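# Latch idle or paused thermal cyclers and set them running

## Task

For every thermal cycler whose display reads Idle or Paused at the outset, bring its lid down by hand without dropping or slamming it and latch it, then make that cycler display Running. A paused cycler must be resumed, not restarted. On these cyclers, never end a run with the STOP key or by raising the lid handle while a run is going. Cyclers that read Running or Complete at the outset must not be started, paused, stopped or changed in status in any way, and their lids and plates stay untouched; changing one fails the task. Cyclers are loose on the table: each must finish within about a finger's width of its starting spot, upright and barely rotated. Every plate must remain lying flat in its block. Nothing may count as done if only the robot is holding it in place at the end. Finally open the grippers and withdraw the arms.

## Robot and tools

Robot: two arms, left_arm and right_arm, each ending in a parallel gripper. The fingers point along the gripper's own +z axis and close along its y axis. The reported end_effector_position sits between the finger pads, roughly 1 cm behind the tips. Either arm may be parked out of the way while the other works.

Frame: all reported poses share one scene frame. Origin is on the table top midway between the arms, +z up, +x out across the table, and left_arm sits toward +y. The arm names say nothing about which side of a camera image they appear on. Printed hand positions can be wrong, more so at long reach.

The row: every motion uses 14 plain numbers, each in [-1, 1], always for both arms: left_arm dx, dy, dz, rx, ry, rz, opening, then right_arm dx, dy, dz, rx, ry, rz, opening. dx..rz are an offset, not a pose: they are expressed in that gripper's own axes and counted from the gripper's pose in the most recent result that reported it (before any such result in the scene, or in a second or later call within one reply, from where the robot actually is when the call begins). Scale: 1.0 equals 0.6 m of travel or 180 degrees of turn. rx, ry, rz form a single rotation vector. Opening is absolute: +1 fully open (0.094 m), -1 closed. All-zero offsets are not a pause; they pull the hand back to the reference pose.

execute_actions: argument actions, a list holding one item or none. Empty list {"actions": []} just reports the state. An action {"rows": [[14 numbers], ...], "steps": n} runs up to 15 control steps of 1/30 s (default 15); each row covers one step, the final row repeats if rows run out, and every row is counted from the same reference pose, not from the prior row. A wait {"steps": n} (max 300) returns once n steps have elapsed since the previous result, your reply time included. Optional pictures (boolean) controls whether camera images come back; by default they do. A rejected call sends nothing.

move: target is one 14-number row as above (offsets from the last reported pose); speed in m/s from 0.002 to 0.5, default 0.25, turning capped at twice that value in rad/s. Both grippers follow straight paths that finish together, lasting 0.5 to 10 s; longer ones are cut off at 10 s before arriving. The opening is applied at the start. Paths ignore obstacles and the other arm. Grippers lag, wander and may overshoot speed, especially with a nearly straight arm. Faster contact hits harder; a target set beyond a contact point presses harder. The result adds a "move:" line giving the ending (done, off_target, moving, held, fault) and which limits fired, plus each gripper's distance from its goal. If only one arm is named, the other finished normally. limits=paced means the sent pose was clipped; limits=held means some steps were blocked, after which the arm may jump much faster than speed.

wait: seconds from 0 to 10; sends nothing new. zoom_image: camera (cam_head_left, cam_head_right, cam_high, cam_low, cam_left_wrist, cam_right_wrist) and region [x0, y0, x1, y1] in pixels of that camera's latest image, top-left origin, at most 504 by 504. finished_scene: scene, the number of the current scene; it ends the scene irreversibly and reports success.

Result lines: the state line `left_arm: …` | `right_arm: …` gives position in metres and quaternion wxyz. grip_measured is the measured opening on the command scale (last joint value is the opening in metres); each gripper can read up to about 1 mm off. "pose unreachable" means the clearance check altered or stopped a command for the named arm; HELD marks steps where a row was not fully sent. "Hand target" shows the pose the controller is now driving toward. FAULT or OVER-TEMPERATURE FAULT lines mean an arm stopped; MOTOR HOT warns from 85 °C, and at 100 °C that arm drops what it holds.

Control behaviour: each step the commanded pose is limited to 70 mm and 16 degrees from the measured pose; after an action, the arm continues only to that last clipped pose, so check and send the remainder. Position wins over orientation when both cannot be met. Arms tend to settle a centimetre or more low; to hold one steady, send the correction back to its desired pose in a reply's first call and zeros afterward, aiming higher if it still sags. Tiny commands of a few mm may not move at all. Repeating a small offset into something rigid does not push harder, but into something yielding it does. The simulation keeps running while you compose replies.

Gripping: command an opening about 0.03 under grip_measured for a firm hold, less for a lighter one. Pads push roughly 50 to 62 N, less on parts thinner than about 2 mm.

Cycler specifics: latched means the lid is fully down and the handle is down against its stop; either by itself is insufficient. If the lid is down but unlatched, swing the handle fully up (the lid may rise) and then down onto the stop while keeping hold. START and the RESUME soft key only work on a latched lid.

Avoid: dropping or slamming lids, pressing STOP, knocking anything off the table, shoving cyclers out of place, tipping plates, letting the arms collide or press on each other, and overheating motors by holding loads too long. Joint limits (rad): waist -2.880 to 2.880, shoulder 0.000 to 3.142, elbow 0.000 to 3.019, wrist pitch -1.693 to 1.571, wrist yaw -1.571 to 1.571, wrist roll -2.094 to 2.094. Camera calibration is supplied per camera and may be slightly off.

Each tool is called as name(argument=value, ...), one argument or row to a line, values as JSON.

## Session

execute_actions(
  actions=[],
)

Scene clock: 0.00 s of 7800.00 s.
left_arm: end_effector_position=(+0.6142, +0.4697, +0.1805) grip_measured=+1.000 end_effector_quat_wxyz=(+0.440, +0.099, +0.696, +0.558) | right_arm: end_effector_position=(+0.7226, -0.8559, +0.1597) grip_measured=+1.000 end_effector_quat_wxyz=(+0.445, +0.419, +0.567, +0.552)
Joint positions: left_arm=[ 0.135  1.802  0.874  0.941 -0.533  1.051  0.094] | right_arm=[-0.889  2.522  2.154  0.381 -1.108  1.54   0.094]
Joint velocities: left_arm=[-0.005  0.005  0.002  0.007  0.051 -0.081  0.   ] | right_arm=[ 0.005  0.005 -0.007  0.002 -0.022 -0.007  0.   ]
Hand target (left_arm): +0.620, +0.471, +0.197; +0.452, +0.091, +0.686, +0.563
Hand target (right_arm): +0.725, -0.859, +0.167; +0.453, +0.411, +0.568, +0.550

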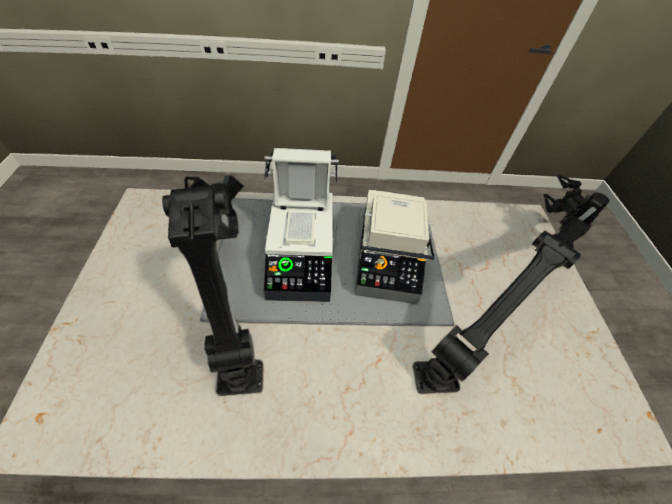

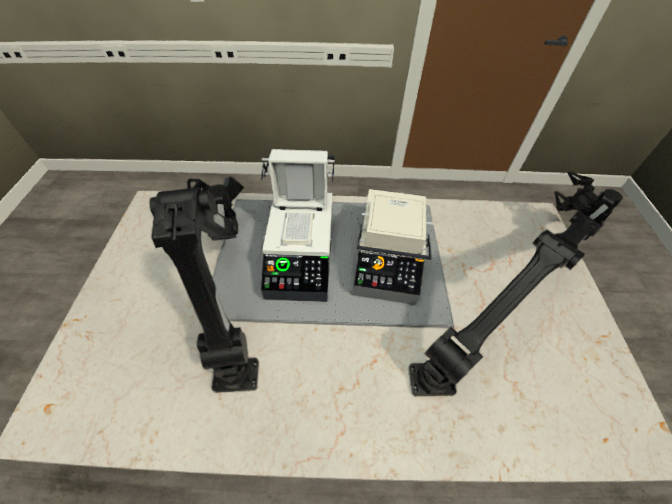

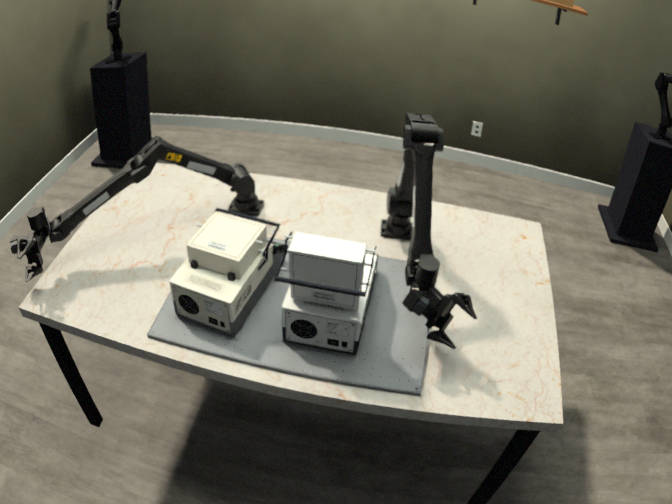

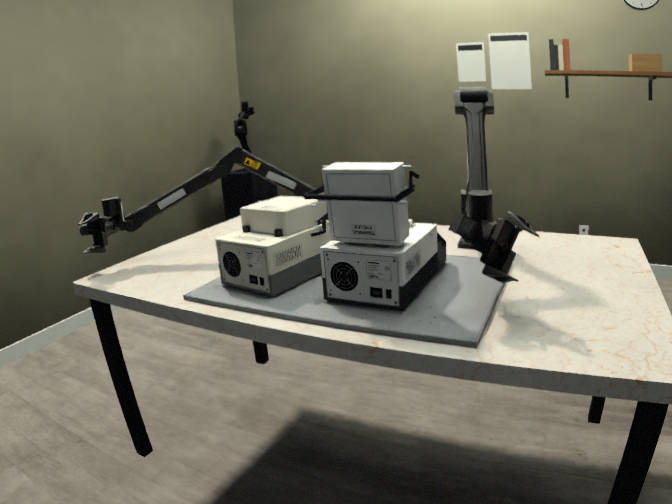

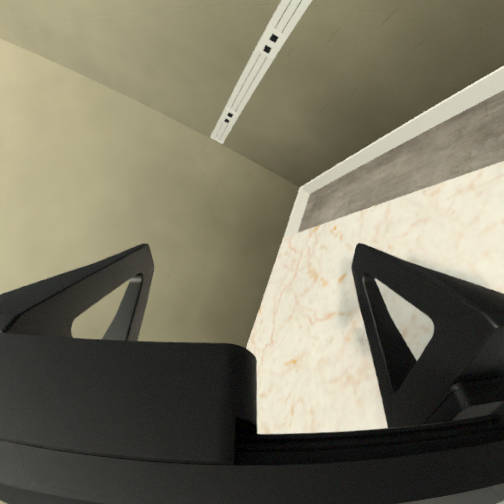

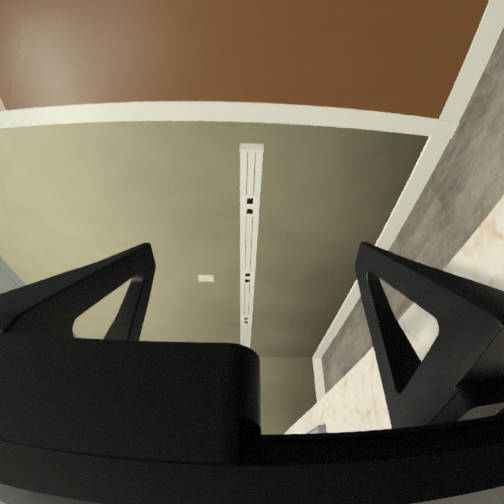

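zoom_image(
  camera="cam_head_left",
  region=[250, 140, 450, 310],
)

zoom_image(
  camera="cam_high",
  region=[150, 190, 400, 370],
)

Region (250, 140, 450, 310) of cam_head_left's 672x504 image, scaled by 2.520, with more detail than that image has; it fills the top 428 rows of this view, and the rest is white.

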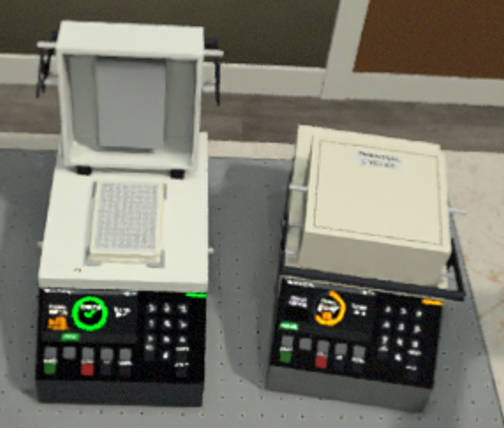

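Region (150, 190, 400, 370) of cam_high's 672x504 image, scaled by 2.016, with more detail than that image has; it fills the top 363 rows of this view, and the rest is white.

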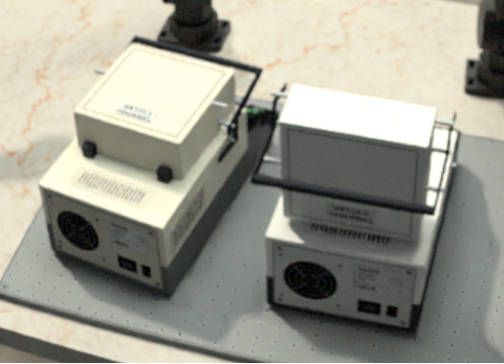

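move(
  target=[0,0,0,0,0,0,1,0.63,0.2,-0.26,0,-0.08,0,1],
)

move(
  target=[0,0,0,0,0,0,1,0.62,0.2,-0.2,0.25,0,0,1],
)

Scene clock: 39.90 s of 7800.00 s.
left_arm: end_effector_position=(+0.6142, +0.4697, +0.1805) grip_measured=+1.000 end_effector_quat_wxyz=(+0.440, +0.099, +0.696, +0.558) | right_arm: end_effector_position=(+0.4657, -0.5295, +0.2641) grip_measured=+1.000 end_effector_quat_wxyz=(+0.523, +0.475, +0.507, +0.494)
Joint positions: left_arm=[ 0.135  1.802  0.874  0.941 -0.533  1.051  0.094] | right_arm=[-0.759  1.332  0.584  0.794 -0.725  1.54   0.094]
Joint velocities: left_arm=[-0.005  0.024 -0.012 -0.027 -0.037  0.051  0.   ] | right_arm=[-0.005  0.005  0.007 -0.007 -0.022 -0.081  0.   ]
Hand target (left_arm): +0.614, +0.470, +0.180; +0.440, +0.099, +0.696, +0.558
Hand target (right_arm): +0.467, -0.529, +0.258; +0.514, +0.484, +0.506, +0.496
Off the commanded pose (left_arm): 0.000 m, 0 deg.
Off the commanded pose (right_arm): 0.010 m, 2 deg.
After step 90, 34.77 s passed at rest.
move: done
camera_calibration (this result's frames):
cam_right_wrist: T_world_to_cam=[[0.0275636, -0.0757697, -0.996744, 0.212598], [-0.578091, 0.812262, -0.0777321, 0.723626], [0.815507, 0.578351, -0.0214129, 0.0524083], [0, 0, 0, 1]] pos_world=[0.369722, -0.601976, 0.269277]

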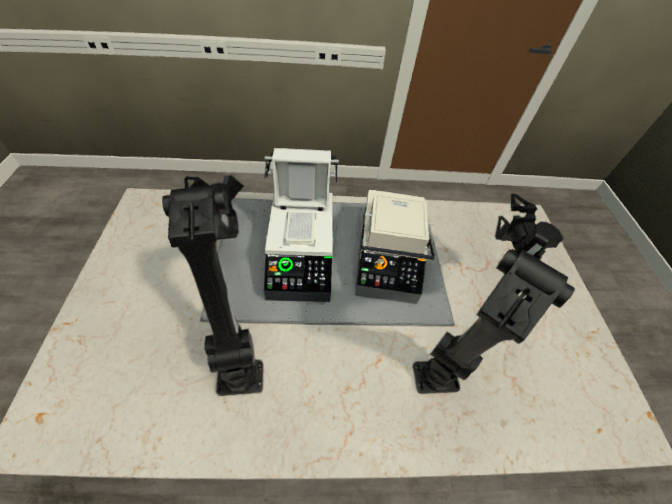

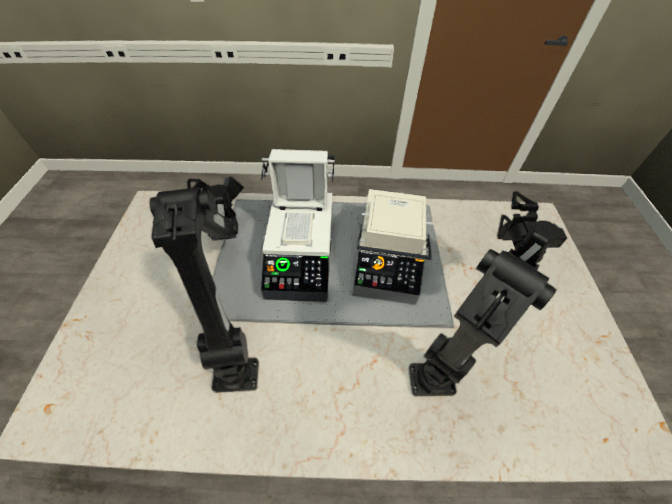

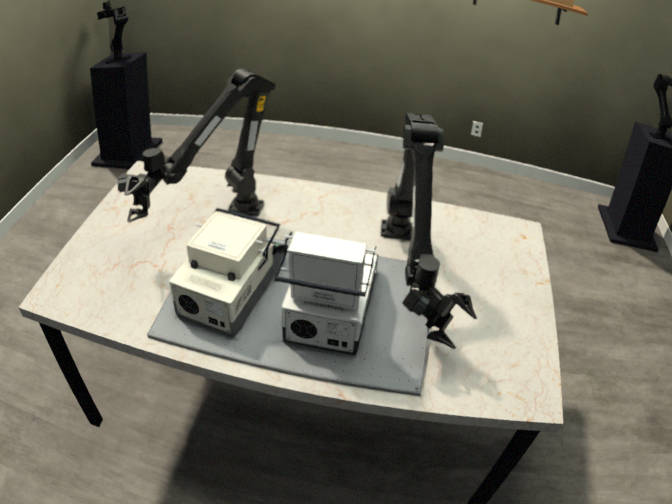

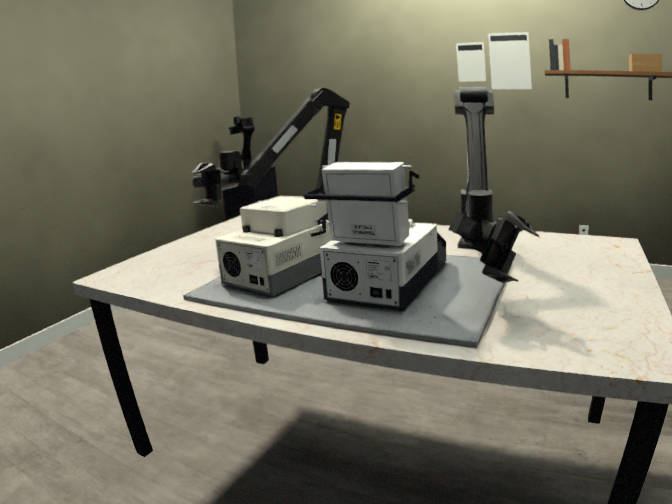

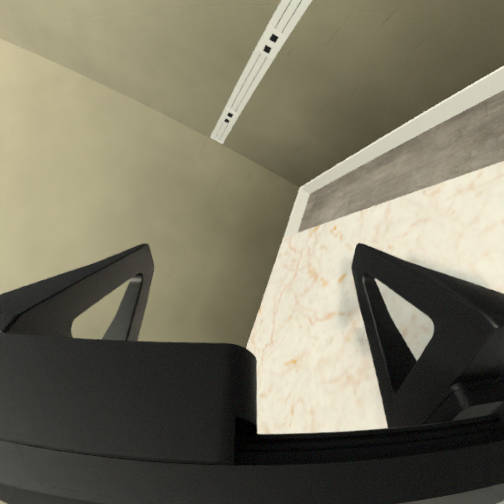

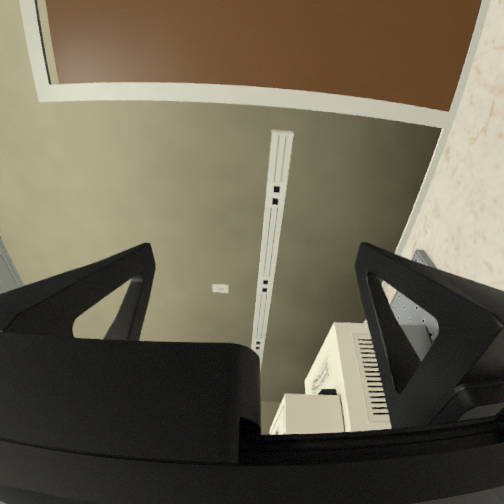

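Scene clock: 42.27 s of 7800.00 s.
left_arm: end_effector_position=(+0.6142, +0.4697, +0.1805) grip_measured=+1.000 end_effector_quat_wxyz=(+0.440, +0.099, +0.696, +0.558) | right_arm: end_effector_position=(+0.3315, -0.1538, +0.3282) grip_measured=+1.000 end_effector_quat_wxyz=(+0.309, +0.628, +0.671, +0.243)
Joint positions: left_arm=[ 0.135  1.802  0.874  0.941 -0.533  1.051  0.094] | right_arm=[ 0.677  0.821  0.96  -1.079  0.545  2.038  0.094]
Joint velocities: left_arm=[-0.005 -0.005  0.002 -0.022  0.022 -0.081  0.   ] | right_arm=[-0.005  0.005 -0.002 -0.007 -0.022  0.037  0.   ]
Hand target (left_arm): +0.614, +0.470, +0.180; +0.440, +0.099, +0.696, +0.558
Hand target (right_arm): +0.334, -0.153, +0.353; +0.310, +0.635, +0.658, +0.260
Off the commanded pose (left_arm): 0.000 m, 0 deg.
Off the commanded pose (right_arm): 0.030 m, 3 deg.
move: off_target (right_arm)
camera_calibration (this result's frames):
cam_right_wrist: T_world_to_cam=[[-0.698043, -0.105731, -0.708207, 0.449848], [-0.437028, 0.846373, 0.304399, 0.17897], [0.567223, 0.52199, -0.637013, 0.221664], [0, 0, 0, 1]] pos_world=[0.266496, -0.219619, 0.40531]

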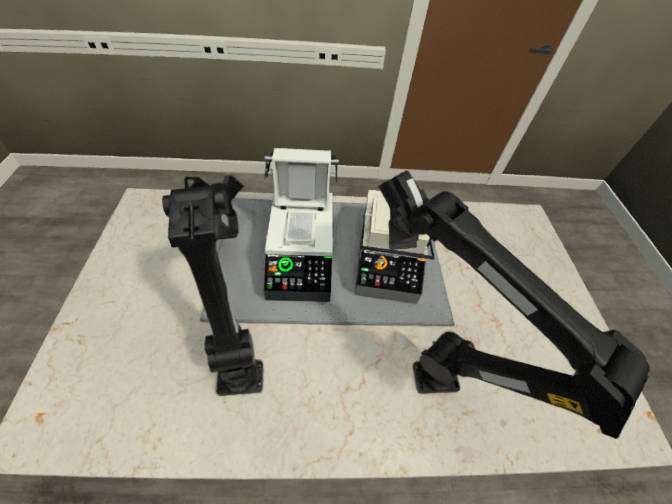

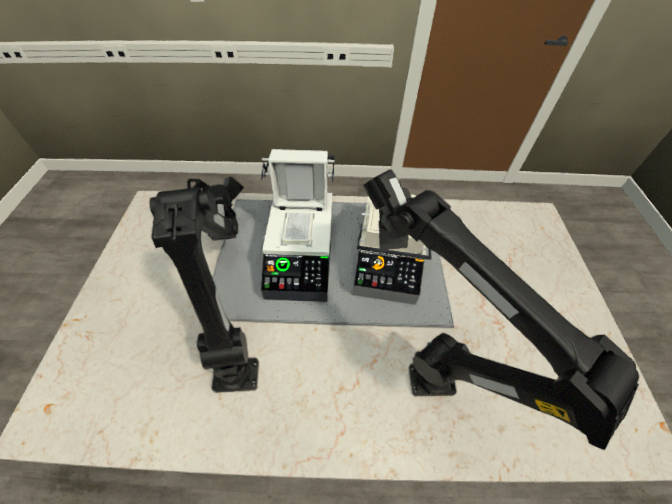

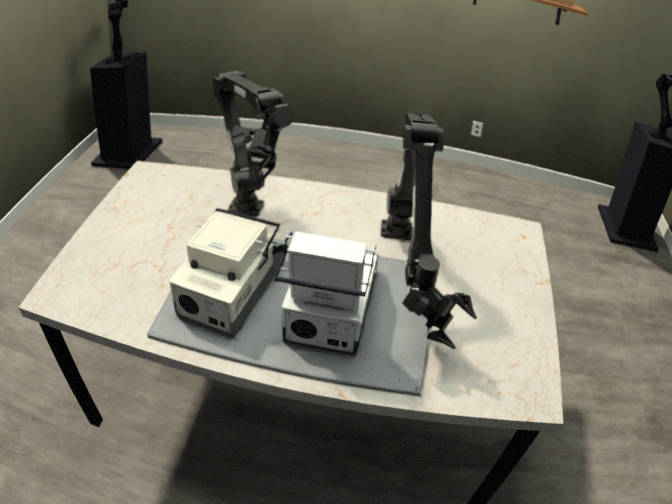

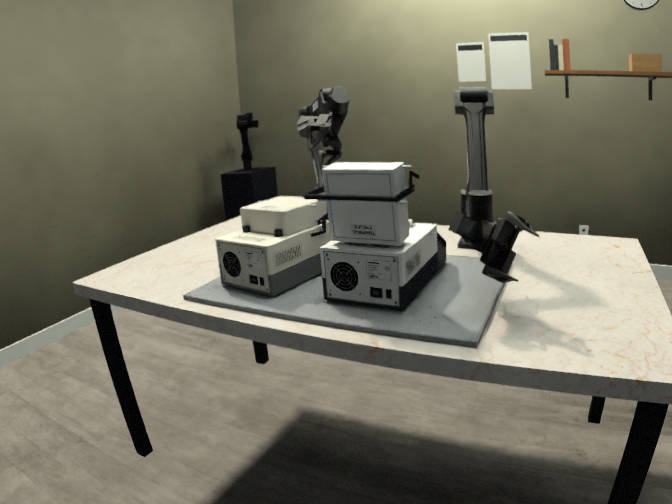

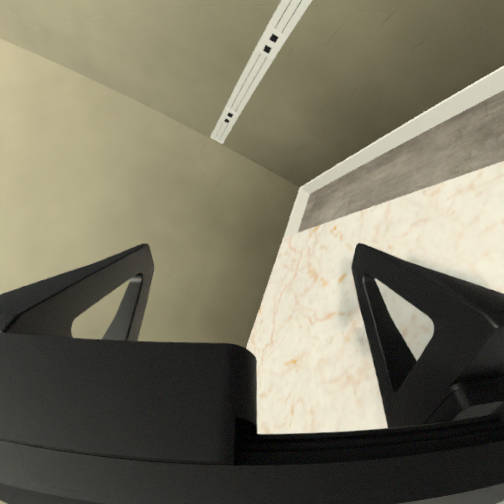

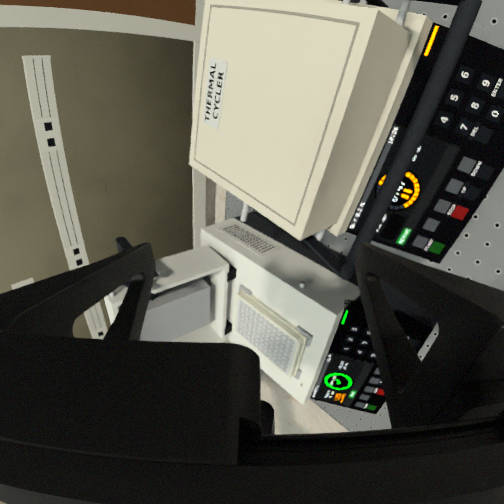

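move(
  target=[0,0,0,0,0,0,1,-0.055,-0.17,0.11,0,0,0,1],
  speed=0.1,
)

zoom_image(
  camera="cam_head_left",
  region=[340, 180, 460, 310],
)

Scene clock: 66.83 s of 7800.00 s.
left_arm: end_effector_position=(+0.6142, +0.4697, +0.1805) grip_measured=+1.000 end_effector_quat_wxyz=(+0.440, +0.099, +0.696, +0.558) | right_arm: end_effector_position=(+0.3046, -0.2008, +0.2081) grip_measured=+1.000 end_effector_quat_wxyz=(+0.304, +0.632, +0.674, +0.230)
Joint positions: left_arm=[ 0.135  1.802  0.874  0.941 -0.533  1.051  0.094] | right_arm=[ 0.58   0.658  0.588 -0.859  0.486  1.96   0.094]
Joint velocities: left_arm=[-0.005 -0.005 -0.007  0.012 -0.022 -0.022  0.   ] | right_arm=[ 0.015 -0.015 -0.012 -0.007 -0.022 -0.095  0.   ]
Hand target (left_arm): +0.614, +0.470, +0.180; +0.440, +0.099, +0.696, +0.558
Hand target (right_arm): +0.308, -0.200, +0.213; +0.309, +0.629, +0.671, +0.242
Off the commanded pose (left_arm): 0.000 m, 0 deg.
Off the commanded pose (right_arm): 0.007 m, 2 deg.
After step 90, 20.00 s passed at rest.
move: done
camera_calibration (this result's frames):
cam_right_wrist: T_world_to_cam=[[-0.71715, -0.107655, -0.688554, 0.342477], [-0.422456, 0.852936, 0.306645, 0.239988], [0.554281, 0.510794, -0.657162, 0.190791], [0, 0, 0, 1]] pos_world=[0.24124, -0.26528, 0.287604]

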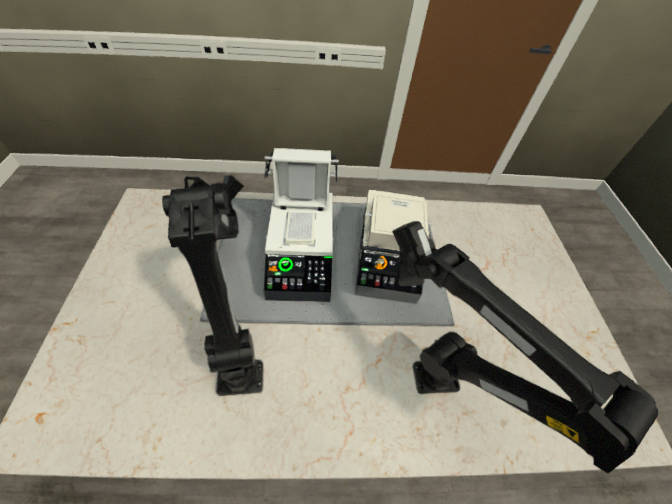

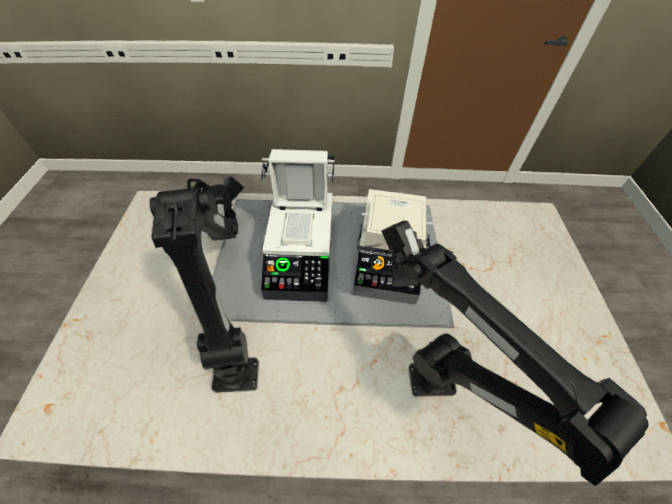

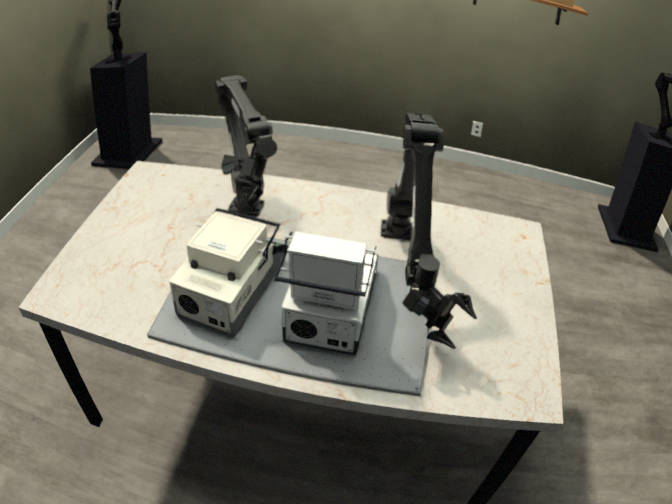

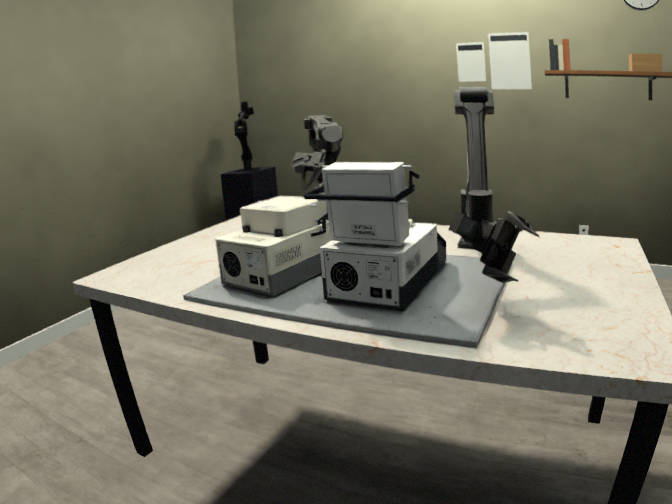

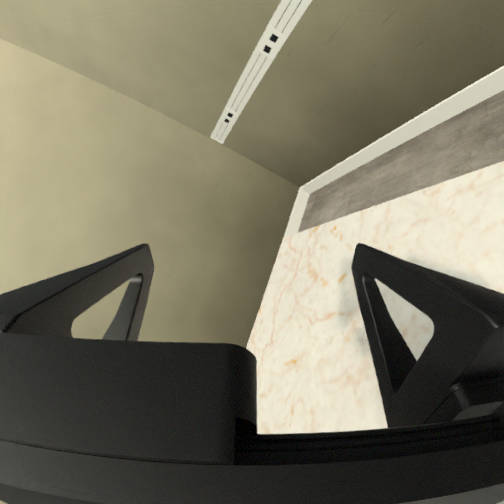

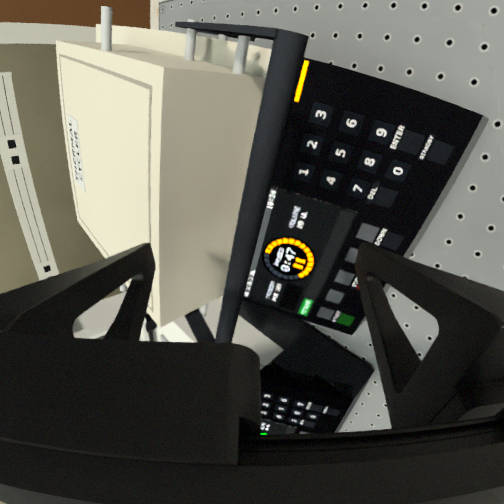

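Region (340, 180, 460, 310) of cam_head_left's 672x504 image, scaled by 3.877, with more detail than that image has; it fills the left 465 columns of this view, and the rest is white.

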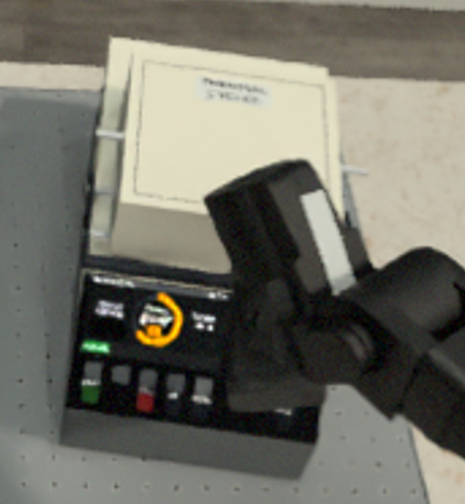

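move(
  target=[0,0,0,0,0,0,1,0,0,0.03,0,0,0,-0.3],
  speed=0.05,
)

zoom_image(
  camera="cam_right_wrist",
  region=[150, 100, 450, 400],
)

Scene clock: 72.80 s of 7800.00 s.
left_arm: end_effector_position=(+0.6142, +0.4697, +0.1805) grip_measured=+1.000 end_effector_quat_wxyz=(+0.440, +0.099, +0.696, +0.558) | right_arm: end_effector_position=(+0.3129, -0.2025, +0.1959) grip_measured=-0.298 end_effector_quat_wxyz=(+0.302, +0.636, +0.674, +0.226)
Joint positions: left_arm=[ 0.135  1.802  0.874  0.941 -0.533  1.051  0.094] | right_arm=[ 0.548  0.69   0.57  -0.809  0.465  1.941  0.033]
Joint velocities: left_arm=[ 0.005 -0.015  0.007 -0.007 -0.007 -0.037  0.   ] | right_arm=[ 0.005 -0.015 -0.007 -0.012  0.007 -0.066 -0.001]
Hand target (left_arm): +0.614, +0.470, +0.180; +0.440, +0.099, +0.696, +0.558
Hand target (right_arm): +0.317, -0.202, +0.195; +0.304, +0.633, +0.674, +0.230
Off the commanded pose (left_arm): 0.000 m, 0 deg.
Off the commanded pose (right_arm): 0.004 m, 1 deg.
After step 90, 2.20 s passed at rest.
move: done
camera_calibration (this result's frames):
cam_right_wrist: T_world_to_cam=[[-0.725005, -0.102983, -0.681001, 0.341709], [-0.413878, 0.855468, 0.311255, 0.245601], [0.55052, 0.507512, -0.662841, 0.180686], [0, 0, 0, 1]] pos_world=[0.249918, -0.266614, 0.276026]

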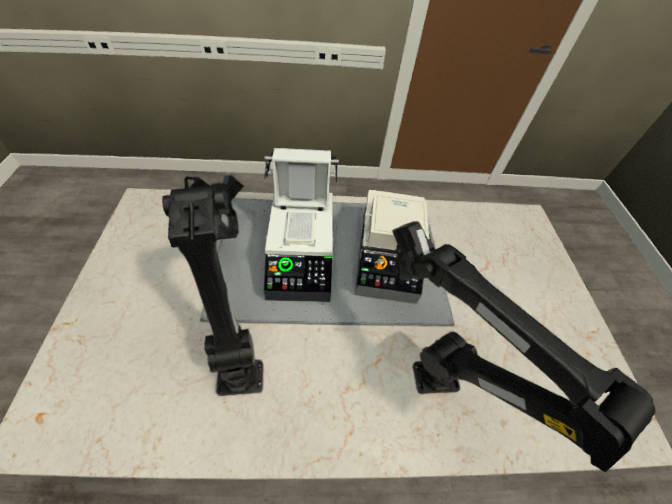

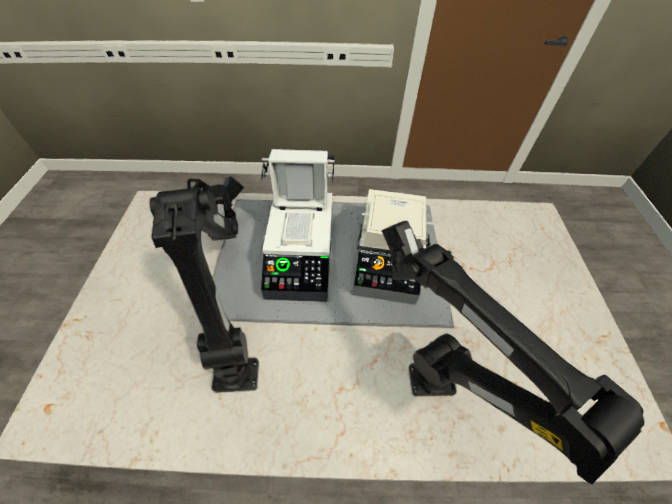

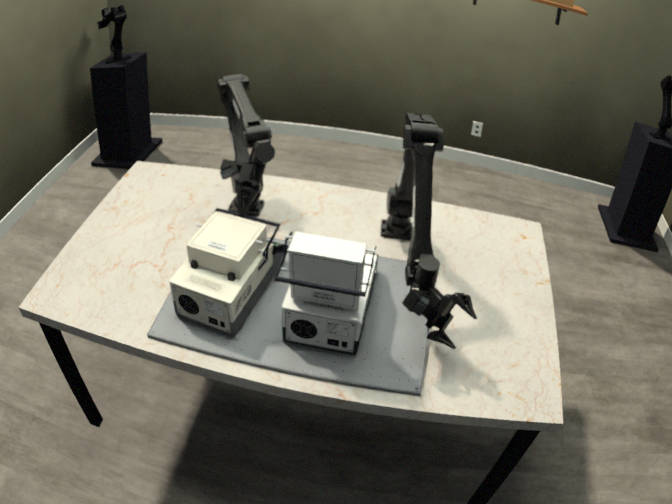

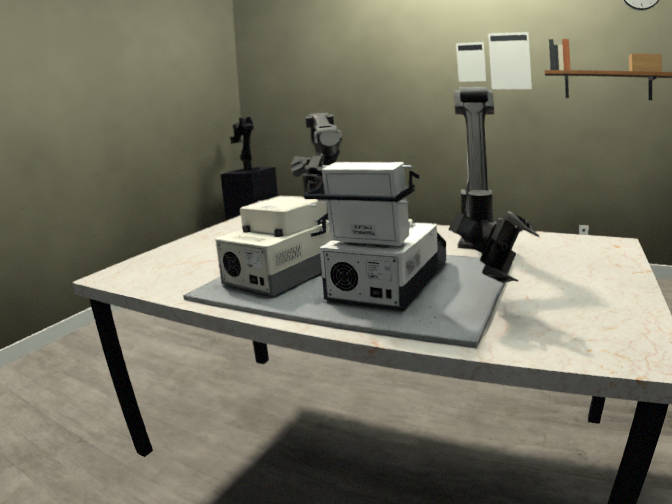

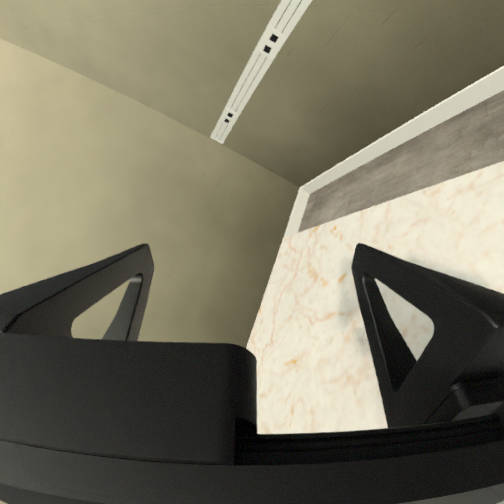

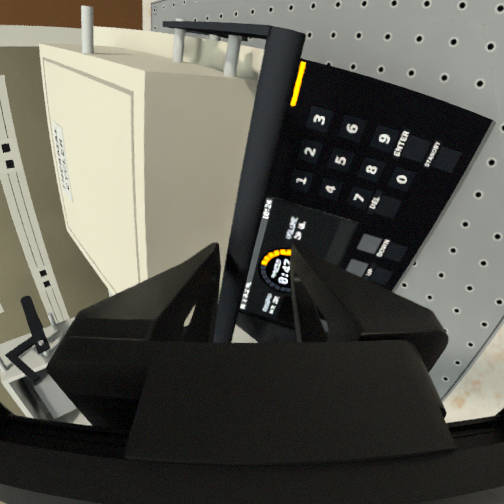

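Region (150, 100, 450, 400) of cam_right_wrist's 504x504 image, scaled by 1.680, with more detail than that image has.

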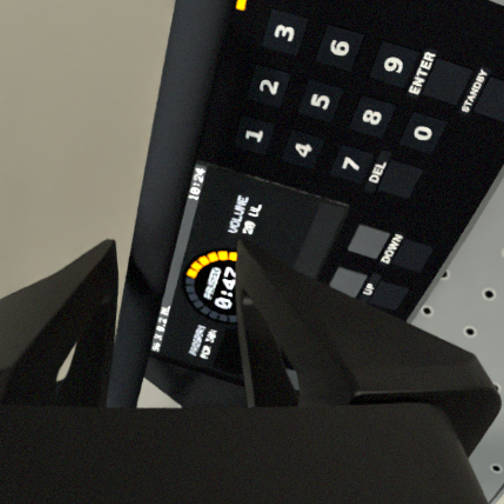

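move(
  target=[0,0,0,0,0,0,1,0,0.025,0.07,0,0,0,-0.3],
  speed=0.04,
)

Scene clock: 77.93 s of 7800.00 s.
left_arm: end_effector_position=(+0.6142, +0.4697, +0.1805) grip_measured=+1.000 end_effector_quat_wxyz=(+0.440, +0.099, +0.696, +0.558) | right_arm: end_effector_position=(+0.3473, -0.2036, +0.1763) grip_measured=-0.298 end_effector_quat_wxyz=(+0.297, +0.639, +0.674, +0.221)
Joint positions: left_arm=[ 0.135  1.802  0.874  0.941 -0.533  1.051  0.094] | right_arm=[ 0.457  0.816  0.569 -0.666  0.407  1.872  0.033]
Joint velocities: left_arm=[-0.024 -0.015  0.002 -0.007  0.066 -0.066  0.   ] | right_arm=[ 0.005  0.005 -0.012 -0.007  0.051 -0.007 -0.001]
Hand target (left_arm): +0.614, +0.470, +0.180; +0.440, +0.099, +0.696, +0.558
Hand target (right_arm): +0.352, -0.204, +0.176; +0.301, +0.636, +0.674, +0.226
Off the commanded pose (left_arm): 0.000 m, 0 deg.
Off the commanded pose (right_arm): 0.006 m, 1 deg.
After step 90, 0.73 s passed at rest.
move: done
camera_calibration (this result's frames):
cam_right_wrist: T_world_to_cam=[[-0.735463, -0.0983575, -0.670388, 0.355948], [-0.40474, 0.857264, 0.318253, 0.262794], [0.543397, 0.505396, -0.670295, 0.152666], [0, 0, 0, 1]] pos_world=[0.285192, -0.26743, 0.257319]

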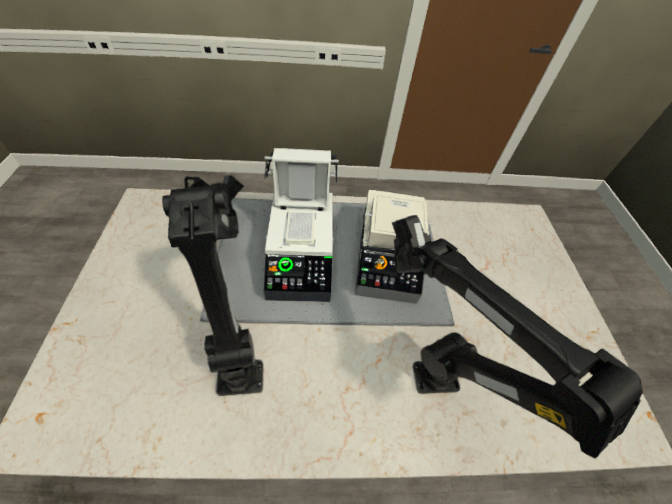

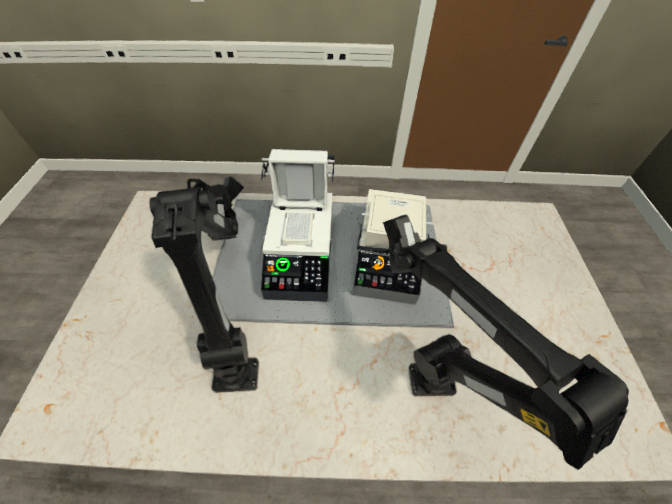

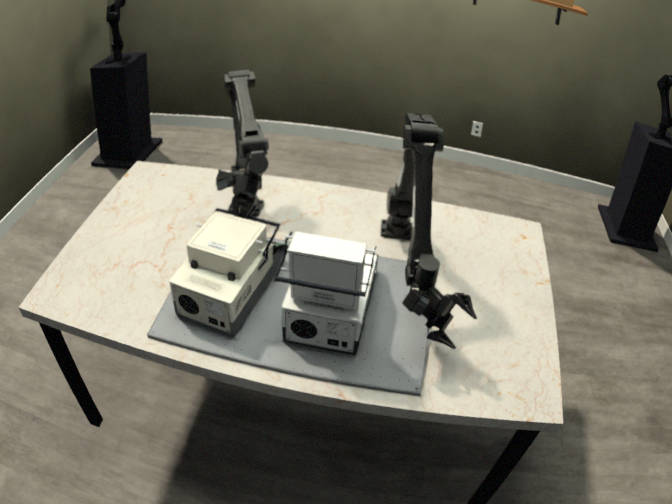

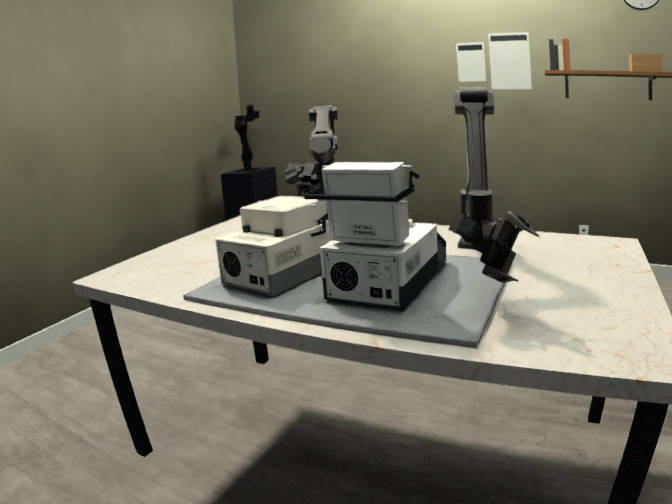

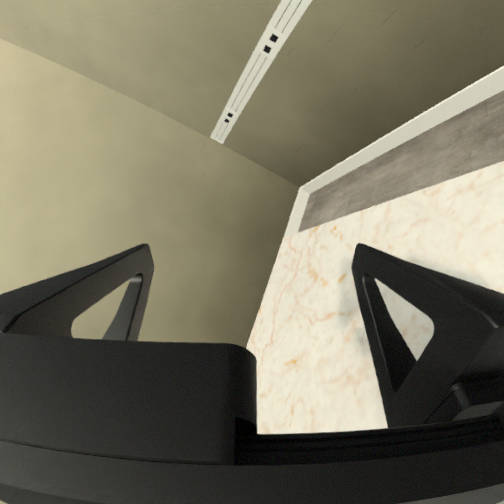

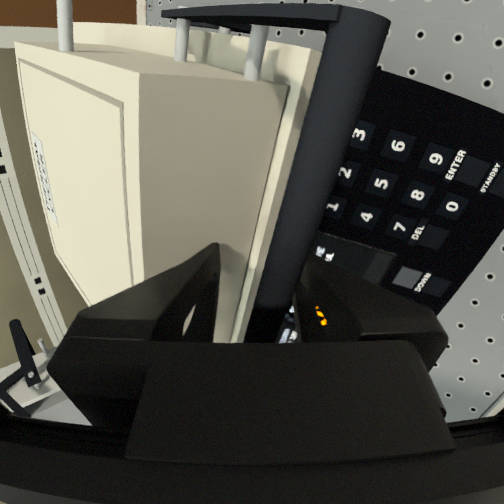

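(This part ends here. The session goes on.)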